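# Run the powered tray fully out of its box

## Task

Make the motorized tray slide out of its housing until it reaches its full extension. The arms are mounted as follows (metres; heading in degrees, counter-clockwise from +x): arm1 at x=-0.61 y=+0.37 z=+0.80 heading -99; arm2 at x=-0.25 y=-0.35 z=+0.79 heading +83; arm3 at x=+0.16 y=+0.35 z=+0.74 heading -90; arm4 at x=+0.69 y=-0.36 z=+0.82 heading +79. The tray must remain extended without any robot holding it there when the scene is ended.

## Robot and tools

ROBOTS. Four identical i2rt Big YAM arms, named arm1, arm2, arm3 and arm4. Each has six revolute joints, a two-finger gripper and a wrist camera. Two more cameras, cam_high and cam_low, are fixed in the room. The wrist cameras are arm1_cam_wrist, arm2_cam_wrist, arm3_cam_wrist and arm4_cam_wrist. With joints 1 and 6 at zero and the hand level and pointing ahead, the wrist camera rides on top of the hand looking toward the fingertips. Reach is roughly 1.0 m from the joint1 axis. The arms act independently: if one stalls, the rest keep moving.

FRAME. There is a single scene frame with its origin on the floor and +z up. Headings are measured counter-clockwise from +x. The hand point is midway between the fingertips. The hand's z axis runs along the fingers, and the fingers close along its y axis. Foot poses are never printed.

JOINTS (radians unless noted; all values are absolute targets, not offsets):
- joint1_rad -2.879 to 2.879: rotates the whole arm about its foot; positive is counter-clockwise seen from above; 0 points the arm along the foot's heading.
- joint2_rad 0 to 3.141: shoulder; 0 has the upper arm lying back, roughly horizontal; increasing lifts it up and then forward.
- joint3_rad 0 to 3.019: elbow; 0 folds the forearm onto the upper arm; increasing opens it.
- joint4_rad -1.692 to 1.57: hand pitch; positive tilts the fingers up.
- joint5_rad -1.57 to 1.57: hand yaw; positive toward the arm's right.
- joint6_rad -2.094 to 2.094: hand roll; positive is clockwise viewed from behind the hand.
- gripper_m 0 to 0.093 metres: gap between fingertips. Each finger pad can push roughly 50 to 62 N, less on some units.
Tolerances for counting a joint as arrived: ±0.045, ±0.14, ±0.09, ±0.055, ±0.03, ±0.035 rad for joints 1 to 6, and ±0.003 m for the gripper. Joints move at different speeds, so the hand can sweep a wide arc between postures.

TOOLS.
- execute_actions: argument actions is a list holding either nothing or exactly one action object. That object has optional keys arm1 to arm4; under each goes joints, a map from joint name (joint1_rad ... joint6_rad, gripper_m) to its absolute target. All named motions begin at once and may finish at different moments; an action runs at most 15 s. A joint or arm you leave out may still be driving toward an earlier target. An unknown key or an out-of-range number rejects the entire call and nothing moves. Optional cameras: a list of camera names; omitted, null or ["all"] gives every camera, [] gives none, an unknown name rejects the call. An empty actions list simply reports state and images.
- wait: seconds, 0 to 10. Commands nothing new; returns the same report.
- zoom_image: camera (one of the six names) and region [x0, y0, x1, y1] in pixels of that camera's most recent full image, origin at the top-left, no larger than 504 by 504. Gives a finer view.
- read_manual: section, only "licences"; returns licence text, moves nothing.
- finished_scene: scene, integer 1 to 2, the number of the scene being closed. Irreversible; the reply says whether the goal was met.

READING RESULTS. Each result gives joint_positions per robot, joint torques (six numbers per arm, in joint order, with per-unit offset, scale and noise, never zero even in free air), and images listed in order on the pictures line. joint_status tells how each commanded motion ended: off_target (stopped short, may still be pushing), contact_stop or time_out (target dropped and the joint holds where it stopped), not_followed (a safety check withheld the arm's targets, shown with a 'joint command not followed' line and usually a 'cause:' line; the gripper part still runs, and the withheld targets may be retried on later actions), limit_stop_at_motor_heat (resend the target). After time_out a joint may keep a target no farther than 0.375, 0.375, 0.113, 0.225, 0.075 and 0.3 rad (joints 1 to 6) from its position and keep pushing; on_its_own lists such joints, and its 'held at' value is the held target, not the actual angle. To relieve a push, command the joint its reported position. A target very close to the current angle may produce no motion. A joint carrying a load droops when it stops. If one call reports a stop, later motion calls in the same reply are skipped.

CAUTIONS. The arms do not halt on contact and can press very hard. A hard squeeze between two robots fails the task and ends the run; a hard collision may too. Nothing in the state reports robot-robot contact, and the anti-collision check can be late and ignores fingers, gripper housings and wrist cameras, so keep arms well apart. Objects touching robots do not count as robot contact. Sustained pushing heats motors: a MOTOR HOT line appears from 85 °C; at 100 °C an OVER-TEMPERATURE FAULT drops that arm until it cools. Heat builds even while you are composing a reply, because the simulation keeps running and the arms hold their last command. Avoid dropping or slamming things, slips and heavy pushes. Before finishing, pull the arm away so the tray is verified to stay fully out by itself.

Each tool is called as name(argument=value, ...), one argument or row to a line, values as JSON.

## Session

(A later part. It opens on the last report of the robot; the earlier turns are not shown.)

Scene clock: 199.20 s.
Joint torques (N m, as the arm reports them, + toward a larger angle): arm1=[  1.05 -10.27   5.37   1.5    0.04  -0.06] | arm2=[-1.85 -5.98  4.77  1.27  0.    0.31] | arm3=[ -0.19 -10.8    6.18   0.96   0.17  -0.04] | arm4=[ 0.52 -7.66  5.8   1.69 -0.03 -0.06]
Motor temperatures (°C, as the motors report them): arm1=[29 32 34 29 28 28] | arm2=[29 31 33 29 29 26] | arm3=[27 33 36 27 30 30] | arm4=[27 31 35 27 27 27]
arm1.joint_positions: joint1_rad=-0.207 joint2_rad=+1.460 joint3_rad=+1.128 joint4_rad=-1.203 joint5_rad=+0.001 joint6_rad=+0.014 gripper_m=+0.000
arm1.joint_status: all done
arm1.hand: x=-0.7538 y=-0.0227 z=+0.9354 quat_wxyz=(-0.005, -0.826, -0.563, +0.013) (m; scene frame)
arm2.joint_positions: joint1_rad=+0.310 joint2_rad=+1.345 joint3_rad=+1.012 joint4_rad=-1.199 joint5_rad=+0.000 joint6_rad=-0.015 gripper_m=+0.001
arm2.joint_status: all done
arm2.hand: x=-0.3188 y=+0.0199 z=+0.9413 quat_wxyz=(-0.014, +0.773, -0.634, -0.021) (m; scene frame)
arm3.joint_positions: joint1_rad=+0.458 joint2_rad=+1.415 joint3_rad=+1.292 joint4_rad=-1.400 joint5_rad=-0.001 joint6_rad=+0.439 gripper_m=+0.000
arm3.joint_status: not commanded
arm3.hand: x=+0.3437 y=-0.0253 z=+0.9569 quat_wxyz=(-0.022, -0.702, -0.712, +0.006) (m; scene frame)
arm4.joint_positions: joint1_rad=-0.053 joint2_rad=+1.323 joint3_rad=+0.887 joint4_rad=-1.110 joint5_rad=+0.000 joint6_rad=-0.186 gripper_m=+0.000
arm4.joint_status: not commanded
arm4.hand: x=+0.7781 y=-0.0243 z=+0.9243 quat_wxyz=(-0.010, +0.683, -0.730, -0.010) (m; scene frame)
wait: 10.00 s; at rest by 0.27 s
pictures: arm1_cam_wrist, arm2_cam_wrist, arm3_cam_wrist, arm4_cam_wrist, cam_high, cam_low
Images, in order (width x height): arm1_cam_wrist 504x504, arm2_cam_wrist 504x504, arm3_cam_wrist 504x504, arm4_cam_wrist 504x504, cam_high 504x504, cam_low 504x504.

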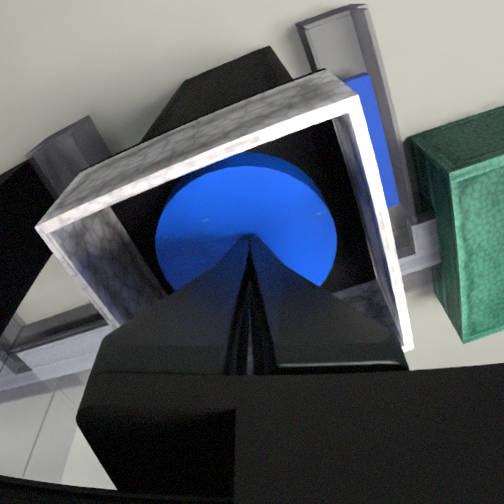

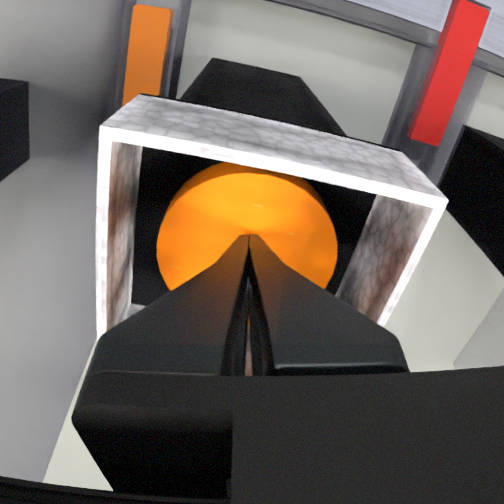

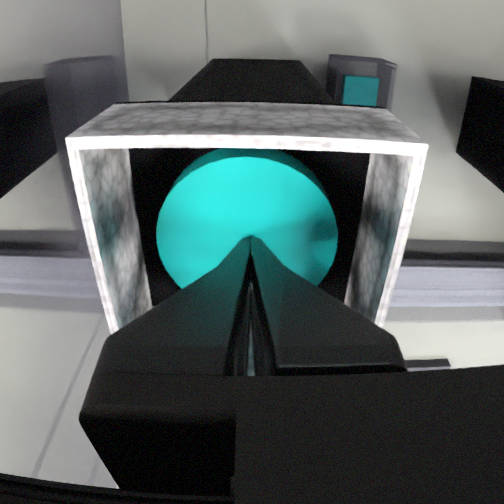

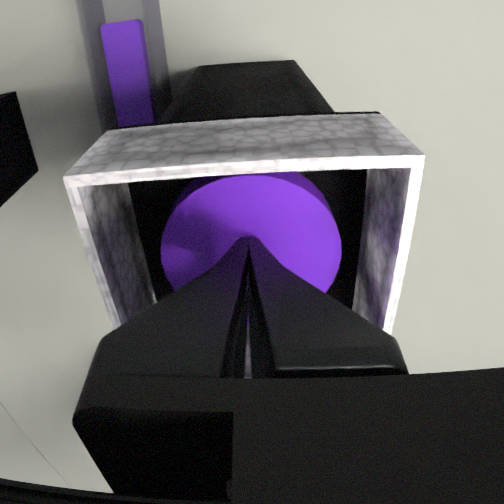

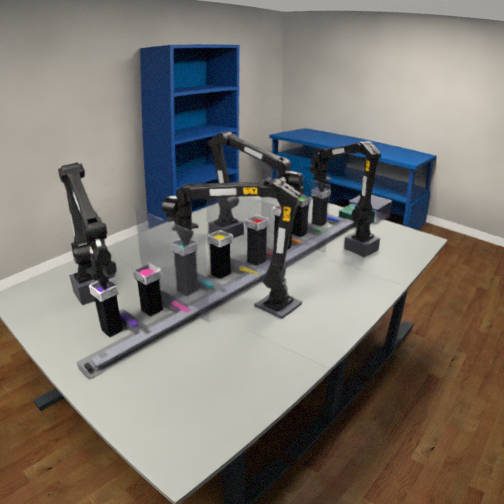

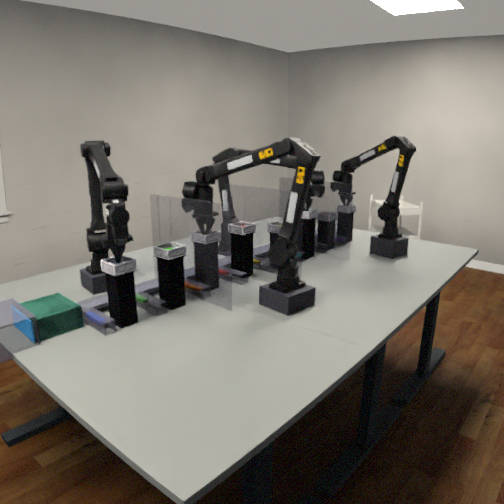

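wait(
  seconds=8,
)

execute_actions(
  actions=[
    {"arm1":{"joints":{"joint2_rad":1.39,"joint3_rad":1.28,"joint4_rad":-1.41}},"arm2":{"joints":{"joint2_rad":1.36,"joint3_rad":1.24,"joint4_rad":-1.41}},"arm3":{"joints":{"joint2_rad":1.37,"joint3_rad":1.43,"joint4_rad":-1.59}},"arm4":{"joints":{"joint2_rad":1.3,"joint3_rad":1.07,"joint4_rad":-1.32}}},
  ],
  cameras=[],
)

execute_actions(
  actions=[
    {"arm1":{"joints":{"joint1_rad":0.35,"joint6_rad":0.2}},"arm2":{"joints":{"joint1_rad":-0.265,"joint6_rad":-0.39}},"arm3":{"joints":{"joint1_rad":-0.078,"joint2_rad":1.33,"joint3_rad":1.35,"joint6_rad":0}},"arm4":{"joints":{"joint1_rad":0.583,"joint6_rad":0.4}}},
  ],
  cameras=[],
)

execute_actions(
  actions=[
    {"arm1":{"joints":{"joint2_rad":1.44,"joint3_rad":1.06,"joint4_rad":-1.21}},"arm2":{"joints":{"joint2_rad":1.44,"joint3_rad":1.05,"joint4_rad":-1.2}},"arm3":{"joints":{"joint2_rad":1.375,"joint3_rad":1.08,"joint4_rad":-1.29}},"arm4":{"joints":{"joint2_rad":1.42,"joint3_rad":0.85,"joint4_rad":-1.03}}},
  ],
  cameras=[],
)

wait(
  seconds=10,
)

wait(
  seconds=10,
)

Scene clock: 222.50 s.
Joint torques (N m, as the arm reports them, + toward a larger angle): arm1=[ 1.62 -9.61  5.28  1.17  0.02 -0.03] | arm2=[-1.88 -6.03  4.79  1.28 -0.01  0.31] | arm3=[ -0.08 -10.56   5.95   1.11   0.12  -0.03] | arm4=[ 0.5  -7.87  5.86  1.71 -0.03 -0.06]
Motor temperatures (°C, as the motors report them): arm1=[29 32 34 29 28 28] | arm2=[29 31 33 29 29 26] | arm3=[27 33 36 27 30 30] | arm4=[27 31 35 27 27 27]
arm1.joint_positions: joint1_rad=-0.207 joint2_rad=+1.460 joint3_rad=+1.128 joint4_rad=-1.203 joint5_rad=+0.001 joint6_rad=+0.014 gripper_m=+0.000
arm1.joint_status: all done
arm1.hand: x=-0.7538 y=-0.0227 z=+0.9354 quat_wxyz=(-0.005, -0.826, -0.563, +0.013) (m; scene frame)
arm2.joint_positions: joint1_rad=+0.310 joint2_rad=+1.345 joint3_rad=+1.012 joint4_rad=-1.199 joint5_rad=+0.000 joint6_rad=-0.015 gripper_m=+0.001
arm2.joint_status: all done
arm2.hand: x=-0.3188 y=+0.0199 z=+0.9413 quat_wxyz=(-0.014, +0.773, -0.634, -0.021) (m; scene frame)
arm3.joint_positions: joint1_rad=+0.458 joint2_rad=+1.415 joint3_rad=+1.292 joint4_rad=-1.400 joint5_rad=-0.001 joint6_rad=+0.439 gripper_m=+0.000
arm3.joint_status: not commanded
arm3.hand: x=+0.3437 y=-0.0253 z=+0.9569 quat_wxyz=(-0.022, -0.702, -0.712, +0.006) (m; scene frame)
arm4.joint_positions: joint1_rad=-0.053 joint2_rad=+1.323 joint3_rad=+0.887 joint4_rad=-1.110 joint5_rad=+0.000 joint6_rad=-0.186 gripper_m=+0.000
arm4.joint_status: not commanded
arm4.hand: x=+0.7781 y=-0.0243 z=+0.9243 quat_wxyz=(-0.010, +0.683, -0.730, -0.010) (m; scene frame)
wait: 8.00 s; at rest from the start
pictures: arm1_cam_wrist, arm2_cam_wrist, arm3_cam_wrist, arm4_cam_wrist, cam_high, cam_low
Images, in order (width x height): arm1_cam_wrist 504x504, arm2_cam_wrist 504x504, arm3_cam_wrist 504x504, arm4_cam_wrist 504x504, cam_high 504x504, cam_low 504x504.

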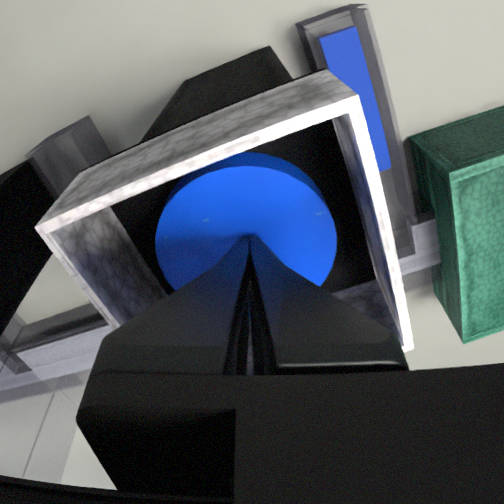

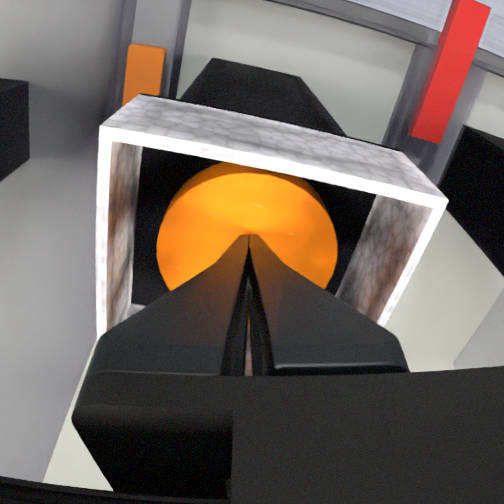

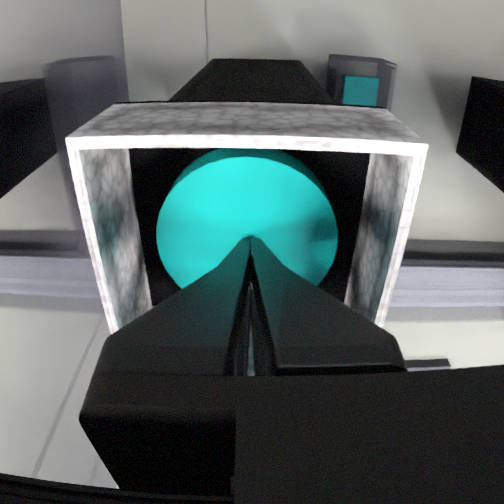

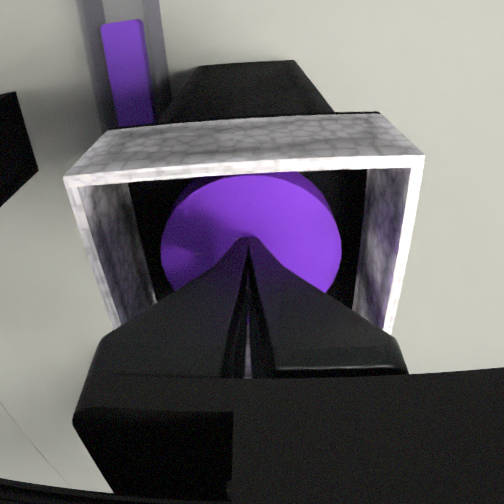

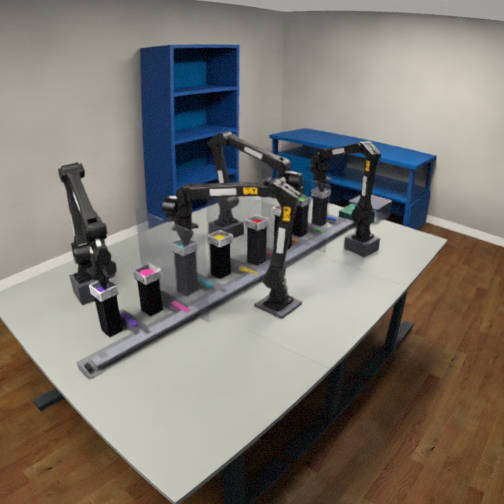

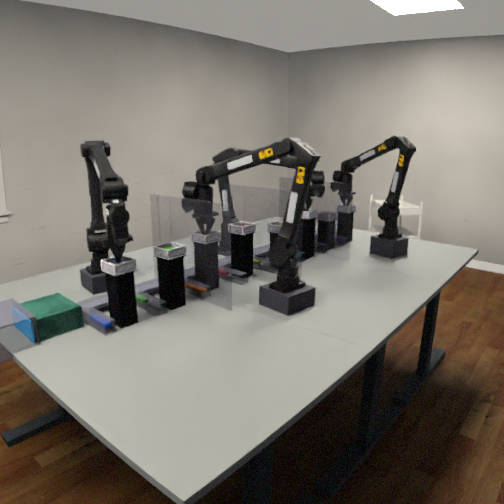

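Scene clock: 223.53 s.
Joint torques (N m, as the arm reports them, + toward a larger angle): arm1=[  1.46 -11.9   12.63   0.    -0.01  -0.08] | arm2=[-1.81 -8.35 11.16  0.22 -0.01  0.31] | arm3=[  0.02 -11.69  10.95   0.04   0.13  -0.02] | arm4=[ 0.76 -9.97 10.81  0.14 -0.02 -0.07]
Motor temperatures (°C, as the motors report them): arm1=[29 32 34 29 28 28] | arm2=[29 31 33 29 29 26] | arm3=[27 33 37 27 30 30] | arm4=[27 31 36 27 27 27]
arm1.joint_positions: joint1_rad=-0.207 joint2_rad=+1.390 joint3_rad=+1.232 joint4_rad=-1.397 joint5_rad=+0.001 joint6_rad=+0.014 gripper_m=+0.000
arm1.joint_status: all done
arm1.hand: x=-0.7481 y=-0.0088 z=+1.0010 quat_wxyz=(+0.001, -0.826, -0.563, +0.005) (m; scene frame)
arm2.joint_positions: joint1_rad=+0.310 joint2_rad=+1.349 joint3_rad=+1.197 joint4_rad=-1.403 joint5_rad=+0.000 joint6_rad=-0.015 gripper_m=+0.001
arm2.joint_status: all done
arm2.hand: x=-0.3205 y=+0.0316 z=+1.0083 quat_wxyz=(-0.007, +0.773, -0.634, -0.013) (m; scene frame)
arm3.joint_positions: joint1_rad=+0.458 joint2_rad=+1.359 joint3_rad=+1.398 joint4_rad=-1.575 joint5_rad=-0.001 joint6_rad=+0.439 gripper_m=+0.000
arm3.joint_status: all done
arm3.hand: x=+0.3340 y=-0.0057 z=+1.0181 quat_wxyz=(-0.016, -0.702, -0.712, +0.004) (m; scene frame)
arm4.joint_positions: joint1_rad=-0.053 joint2_rad=+1.297 joint3_rad=+1.036 joint4_rad=-1.310 joint5_rad=+0.000 joint6_rad=-0.186 gripper_m=+0.000
arm4.joint_status: all done
arm4.hand: x=+0.7802 y=-0.0180 z=+0.9862 quat_wxyz=(+0.000, +0.683, -0.730, -0.004) (m; scene frame)
pictures: none
No camera images: the call's "cameras" was empty. Leave "cameras" out to get every camera's image.

Scene clock: 225.13 s.
Joint torques (N m, as the arm reports them, + toward a larger angle): arm1=[  1.28 -12.66  12.54  -0.02   0.11   0.25] | arm2=[-0.9  -8.18 11.1   0.2  -0.05  0.  ] | arm3=[  0.97 -12.09   8.14  -0.04   0.08  -0.32] | arm4=[  1.7  -10.11  10.75   0.11   0.03   0.2 ]
Motor temperatures (°C, as the motors report them): arm1=[29 32 35 29 28 28] | arm2=[29 31 34 29 29 26] | arm3=[27 33 37 26 30 30] | arm4=[27 31 37 27 27 27]
arm1.joint_positions: joint1_rad=+0.352 joint2_rad=+1.390 joint3_rad=+1.232 joint4_rad=-1.397 joint5_rad=-0.001 joint6_rad=+0.186 gripper_m=+0.000
arm1.joint_status: all done
arm1.hand: x=-0.5269 y=-0.0268 z=+1.0001 quat_wxyz=(-0.002, -0.702, -0.712, +0.001) (m; scene frame)
arm2.joint_positions: joint1_rad=-0.270 joint2_rad=+1.349 joint3_rad=+1.197 joint4_rad=-1.403 joint5_rad=+0.000 joint6_rad=-0.375 gripper_m=+0.001
arm2.joint_status: all done
arm2.hand: x=-0.1010 y=+0.0078 z=+1.0062 quat_wxyz=(-0.008, +0.699, -0.715, -0.010) (m; scene frame)
arm3.joint_positions: joint1_rad=-0.082 joint2_rad=+1.329 joint3_rad=+1.356 joint4_rad=-1.575 joint5_rad=-0.001 joint6_rad=+0.011 gripper_m=+0.000
arm3.joint_status: all done
arm3.hand: x=+0.1260 y=-0.0300 z=+1.0129 quat_wxyz=(-0.007, -0.741, -0.672, +0.007) (m; scene frame)
arm4.joint_positions: joint1_rad=+0.577 joint2_rad=+1.297 joint3_rad=+1.036 joint4_rad=-1.310 joint5_rad=+0.000 joint6_rad=+0.386 gripper_m=+0.000
arm4.joint_status: all done
arm4.hand: x=+0.5615 y=-0.0315 z=+0.9873 quat_wxyz=(+0.000, +0.704, -0.710, -0.003) (m; scene frame)
pictures: none
No camera images: the call's "cameras" was empty. Leave "cameras" out to get every camera's image.

Scene clock: 226.10 s.
Joint torques (N m, as the arm reports them, + toward a larger angle): arm1=[ 1.07 -8.69  5.84  1.08 -0.01  0.19] | arm2=[-0.94 -7.75  5.47  1.31 -0.04 -0.01] | arm3=[ 0.53 -8.57  5.92  1.92  0.09 -0.3 ] | arm4=[ 1.99 -7.54  5.    1.94 -0.01  0.17]
Motor temperatures (°C, as the motors report them): arm1=[29 32 35 29 28 28] | arm2=[29 31 34 29 29 26] | arm3=[27 33 37 27 30 30] | arm4=[27 31 36 27 27 27]
arm1.joint_positions: joint1_rad=+0.352 joint2_rad=+1.412 joint3_rad=+1.093 joint4_rad=-1.222 joint5_rad=-0.001 joint6_rad=+0.186 gripper_m=+0.000
arm1.joint_status: all done
arm1.hand: x=-0.5276 y=-0.0236 z=+0.9403 quat_wxyz=(-0.007, -0.702, -0.712, +0.005) (m; scene frame)
arm2.joint_positions: joint1_rad=-0.270 joint2_rad=+1.415 joint3_rad=+1.082 joint4_rad=-1.217 joint5_rad=+0.000 joint6_rad=-0.375 gripper_m=+0.001
arm2.joint_status: all done
arm2.hand: x=-0.0978 y=+0.0177 z=+0.9396 quat_wxyz=(-0.010, +0.700, -0.714, -0.011) (m; scene frame)
arm3.joint_positions: joint1_rad=-0.082 joint2_rad=+1.337 joint3_rad=+1.113 joint4_rad=-1.320 joint5_rad=-0.001 joint6_rad=+0.011 gripper_m=+0.000
arm3.joint_status: all done
arm3.hand: x=+0.1265 y=-0.0242 z=+0.9181 quat_wxyz=(-0.009, -0.741, -0.672, +0.008) (m; scene frame)
arm4.joint_positions: joint1_rad=+0.577 joint2_rad=+1.383 joint3_rad=+0.884 joint4_rad=-1.057 joint5_rad=+0.000 joint6_rad=+0.387 gripper_m=+0.000
arm4.joint_status: all done
arm4.hand: x=+0.5600 y=-0.0281 z=+0.9049 quat_wxyz=(-0.003, +0.704, -0.710, -0.010) (m; scene frame)
pictures: none
No camera images: the call's "cameras" was empty. Leave "cameras" out to get every camera's image.

Scene clock: 236.10 s.
Joint torques (N m, as the arm reports them, + toward a larger angle): arm1=[  2.39 -10.21   5.9    1.16   0.03   0.22] | arm2=[-0.95 -7.56  5.44  1.33 -0.04 -0.01] | arm3=[ 0.91 -8.58  5.91  1.93  0.09 -0.33] | arm4=[ 1.82 -7.75  4.99  2.   -0.01  0.18]
Motor temperatures (°C, as the motors report them): arm1=[29 32 35 29 28 28] | arm2=[29 32 34 29 29 26] | arm3=[27 33 37 27 30 30] | arm4=[27 31 35 28 27 27]
arm1.joint_positions: joint1_rad=+0.352 joint2_rad=+1.412 joint3_rad=+1.093 joint4_rad=-1.222 joint5_rad=-0.001 joint6_rad=+0.186 gripper_m=+0.000
arm1.joint_status: all done
arm1.hand: x=-0.5276 y=-0.0236 z=+0.9403 quat_wxyz=(-0.007, -0.702, -0.712, +0.005) (m; scene frame)
arm2.joint_positions: joint1_rad=-0.270 joint2_rad=+1.415 joint3_rad=+1.082 joint4_rad=-1.217 joint5_rad=+0.000 joint6_rad=-0.375 gripper_m=+0.001
arm2.joint_status: all done
arm2.hand: x=-0.0978 y=+0.0177 z=+0.9396 quat_wxyz=(-0.010, +0.700, -0.714, -0.011) (m; scene frame)
arm3.joint_positions: joint1_rad=-0.082 joint2_rad=+1.337 joint3_rad=+1.113 joint4_rad=-1.320 joint5_rad=-0.001 joint6_rad=+0.011 gripper_m=+0.000
arm3.joint_status: all done
arm3.hand: x=+0.1265 y=-0.0242 z=+0.9181 quat_wxyz=(-0.009, -0.741, -0.672, +0.008) (m; scene frame)
arm4.joint_positions: joint1_rad=+0.577 joint2_rad=+1.383 joint3_rad=+0.884 joint4_rad=-1.057 joint5_rad=+0.000 joint6_rad=+0.387 gripper_m=+0.000
arm4.joint_status: all done
arm4.hand: x=+0.5600 y=-0.0281 z=+0.9049 quat_wxyz=(-0.003, +0.704, -0.710, -0.010) (m; scene frame)
wait: 10.00 s; at rest by 0.27 s
pictures: arm1_cam_wrist, arm2_cam_wrist, arm3_cam_wrist, arm4_cam_wrist, cam_high, cam_low
Images, in order (width x height): arm1_cam_wrist 504x504, arm2_cam_wrist 504x504, arm3_cam_wrist 504x504, arm4_cam_wrist 504x504, cam_high 504x504, cam_low 504x504.

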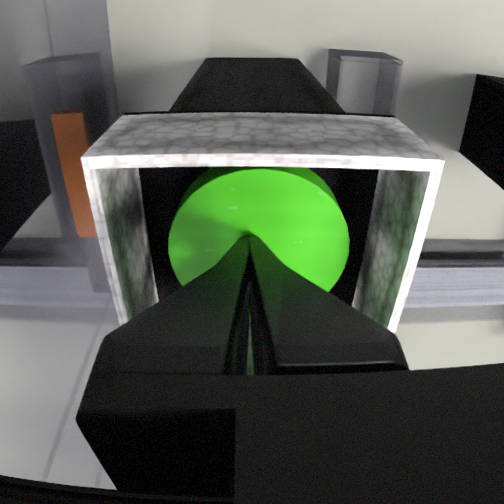

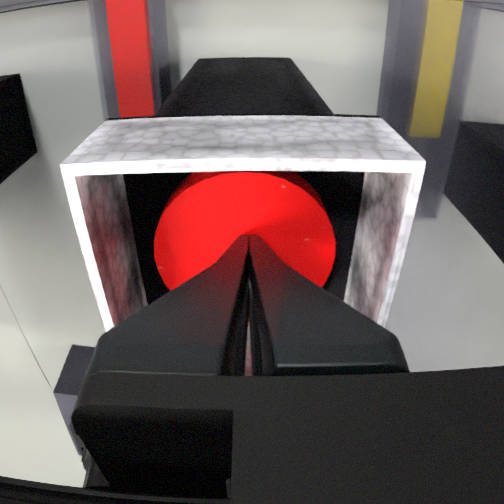

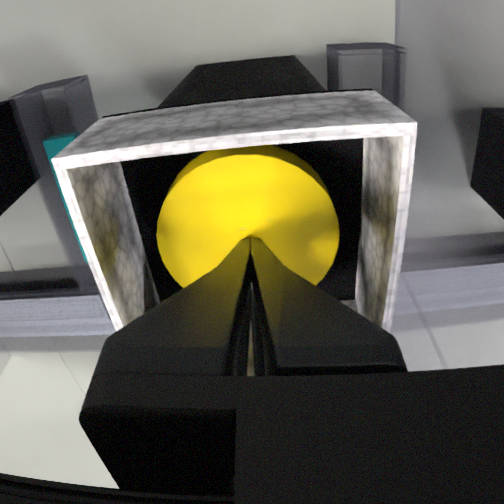

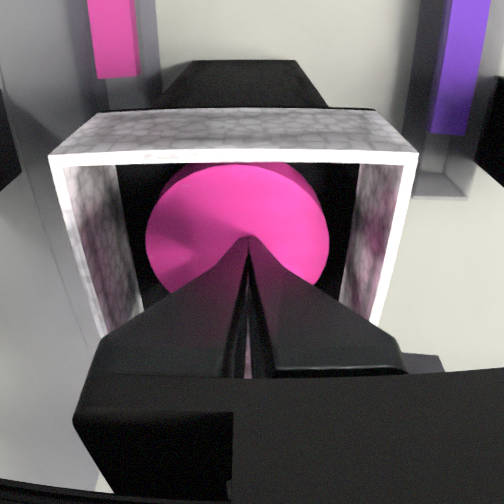

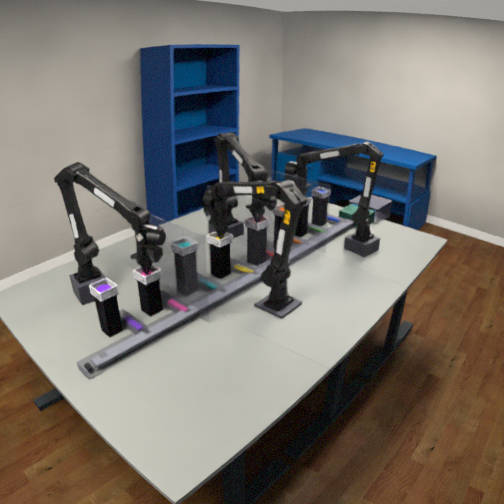

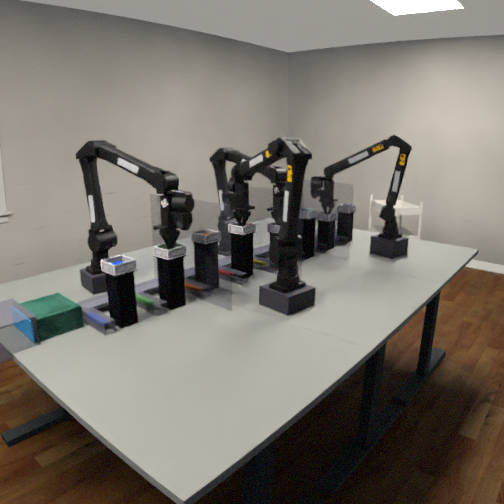

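Scene clock: 246.10 s.
Joint torques (N m, as the arm reports them, + toward a larger angle): arm1=[  1.54 -10.1    5.86   0.86   0.16   0.26] | arm2=[-0.87 -7.56  5.44  1.34 -0.03 -0.01] | arm3=[ 0.72 -8.78  5.85  1.91  0.12 -0.3 ] | arm4=[ 1.76 -7.71  5.05  1.96  0.    0.18]
Motor temperatures (°C, as the motors report them): arm1=[29 32 35 29 28 28] | arm2=[29 32 33 29 29 26] | arm3=[27 33 37 27 30 30] | arm4=[27 31 35 28 27 27]
arm1.joint_positions: joint1_rad=+0.352 joint2_rad=+1.412 joint3_rad=+1.093 joint4_rad=-1.222 joint5_rad=-0.001 joint6_rad=+0.186 gripper_m=+0.000
arm1.joint_status: all done
arm1.hand: x=-0.5276 y=-0.0236 z=+0.9403 quat_wxyz=(-0.007, -0.702, -0.712, +0.005) (m; scene frame)
arm2.joint_positions: joint1_rad=-0.270 joint2_rad=+1.415 joint3_rad=+1.082 joint4_rad=-1.217 joint5_rad=+0.000 joint6_rad=-0.375 gripper_m=+0.001
arm2.joint_status: all done
arm2.hand: x=-0.0978 y=+0.0177 z=+0.9396 quat_wxyz=(-0.010, +0.700, -0.714, -0.011) (m; scene frame)
arm3.joint_positions: joint1_rad=-0.082 joint2_rad=+1.337 joint3_rad=+1.113 joint4_rad=-1.320 joint5_rad=-0.001 joint6_rad=+0.011 gripper_m=+0.000
arm3.joint_status: all done
arm3.hand: x=+0.1265 y=-0.0242 z=+0.9181 quat_wxyz=(-0.009, -0.741, -0.672, +0.008) (m; scene frame)
arm4.joint_positions: joint1_rad=+0.577 joint2_rad=+1.383 joint3_rad=+0.884 joint4_rad=-1.057 joint5_rad=+0.000 joint6_rad=+0.387 gripper_m=+0.000
arm4.joint_status: all done
arm4.hand: x=+0.5600 y=-0.0281 z=+0.9049 quat_wxyz=(-0.003, +0.704, -0.710, -0.010) (m; scene frame)
wait: 10.00 s; at rest by 0.27 s
pictures: arm1_cam_wrist, arm2_cam_wrist, arm3_cam_wrist, arm4_cam_wrist, cam_high, cam_low
Images, in order (width x height): arm1_cam_wrist 504x504, arm2_cam_wrist 504x504, arm3_cam_wrist 504x504, arm4_cam_wrist 504x504, cam_high 504x504, cam_low 504x504.

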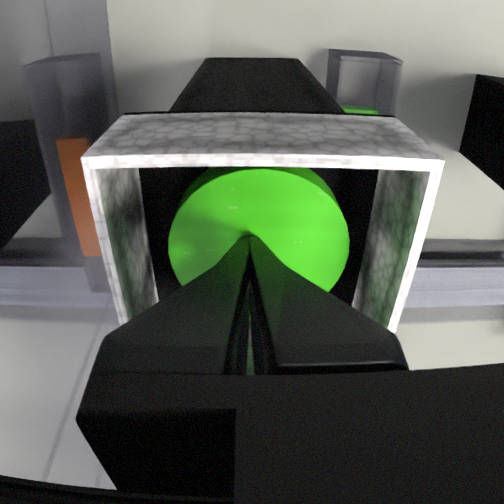

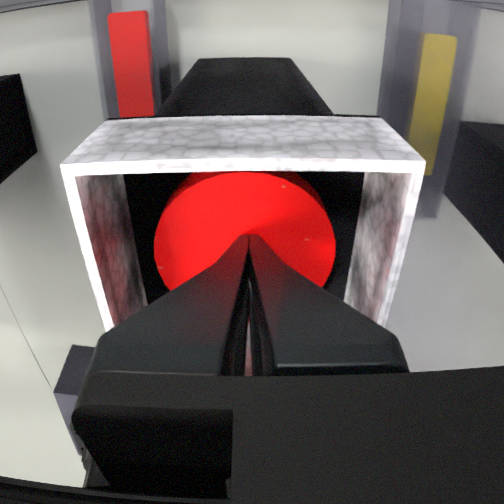

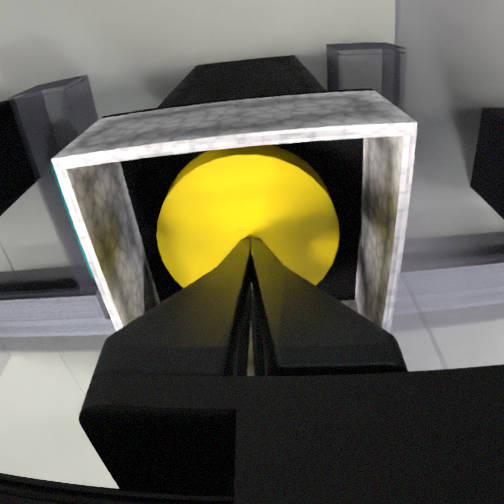

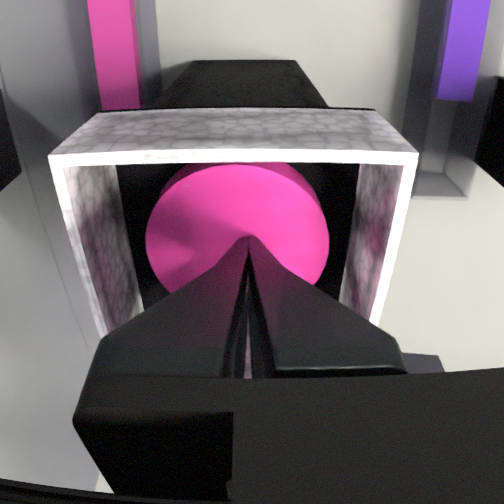

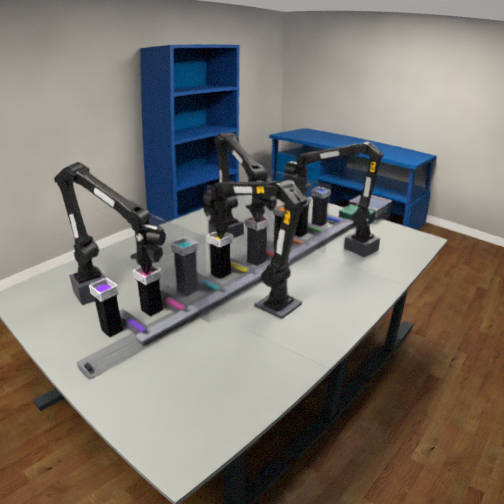

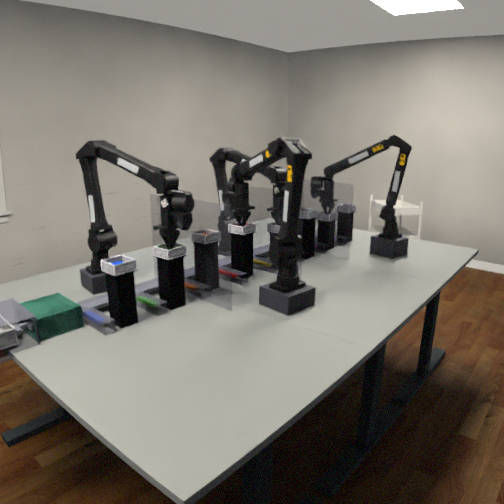

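The tray is out. Release.

execute_actions(
  actions=[
    {"arm1":{"joints":{"joint2_rad":1.39,"joint3_rad":1.2,"joint4_rad":-1.33}},"arm2":{"joints":{"joint2_rad":1.39,"joint3_rad":1.19,"joint4_rad":-1.32}},"arm3":{"joints":{"joint2_rad":1.33,"joint3_rad":1.22,"joint4_rad":-1.42}},"arm4":{"joints":{"joint2_rad":1.35,"joint3_rad":0.98,"joint4_rad":-1.17}}},
  ],
  cameras=["cam_high"],
)

finished_scene(
  scene=1,
)

Scene clock: 254.67 s.
Joint torques (N m, as the arm reports them, + toward a larger angle): arm1=[  0.67 -12.8   13.18  -0.26   0.08   0.23] | arm2=[ -0.9  -10.48  11.55   0.17  -0.04  -0.01] | arm3=[  0.65 -11.6   11.43   0.     0.08  -0.31] | arm4=[  1.64 -10.54  10.87   0.1    0.     0.18]
Motor temperatures (°C, as the motors report them): arm1=[29 32 35 29 28 28] | arm2=[29 32 34 29 29 26] | arm3=[27 33 37 27 30 30] | arm4=[27 31 35 28 27 27]
arm1.joint_positions: joint1_rad=+0.352 joint2_rad=+1.392 joint3_rad=+1.143 joint4_rad=-1.317 joint5_rad=-0.001 joint6_rad=+0.186 gripper_m=+0.000
arm1.joint_status: all done
arm1.hand: x=-0.5288 y=-0.0176 z=+0.9661 quat_wxyz=(+0.003, -0.702, -0.712, -0.002) (m; scene frame)
arm2.joint_positions: joint1_rad=-0.270 joint2_rad=+1.395 joint3_rad=+1.138 joint4_rad=-1.312 joint5_rad=+0.000 joint6_rad=-0.375 gripper_m=+0.001
arm2.joint_status: all done
arm2.hand: x=-0.0992 y=+0.0136 z=+0.9672 quat_wxyz=(-0.001, +0.700, -0.714, -0.007) (m; scene frame)
arm3.joint_positions: joint1_rad=-0.082 joint2_rad=+1.325 joint3_rad=+1.182 joint4_rad=-1.405 joint5_rad=-0.001 joint6_rad=+0.011 gripper_m=+0.000
arm3.joint_status: all done
arm3.hand: x=+0.1265 y=-0.0245 z=+0.9483 quat_wxyz=(-0.007, -0.741, -0.672, +0.007) (m; scene frame)
arm4.joint_positions: joint1_rad=+0.577 joint2_rad=+1.348 joint3_rad=+0.940 joint4_rad=-1.160 joint5_rad=+0.000 joint6_rad=+0.387 gripper_m=+0.000
arm4.joint_status: all done
arm4.hand: x=+0.5606 y=-0.0294 z=+0.9356 quat_wxyz=(-0.001, +0.704, -0.710, -0.005) (m; scene frame)
pictures: cam_high
Images, in order (width x height): cam_high 504x504.

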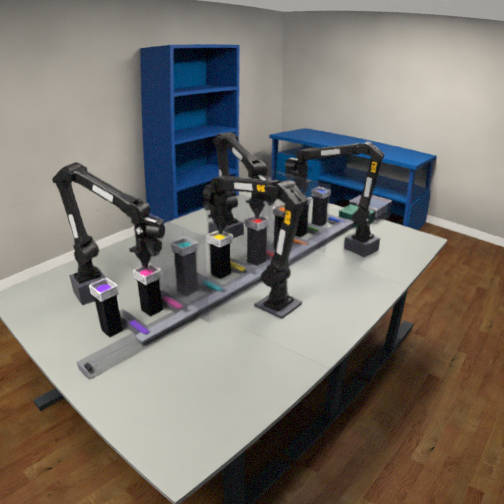

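The scene is finished: the task was done.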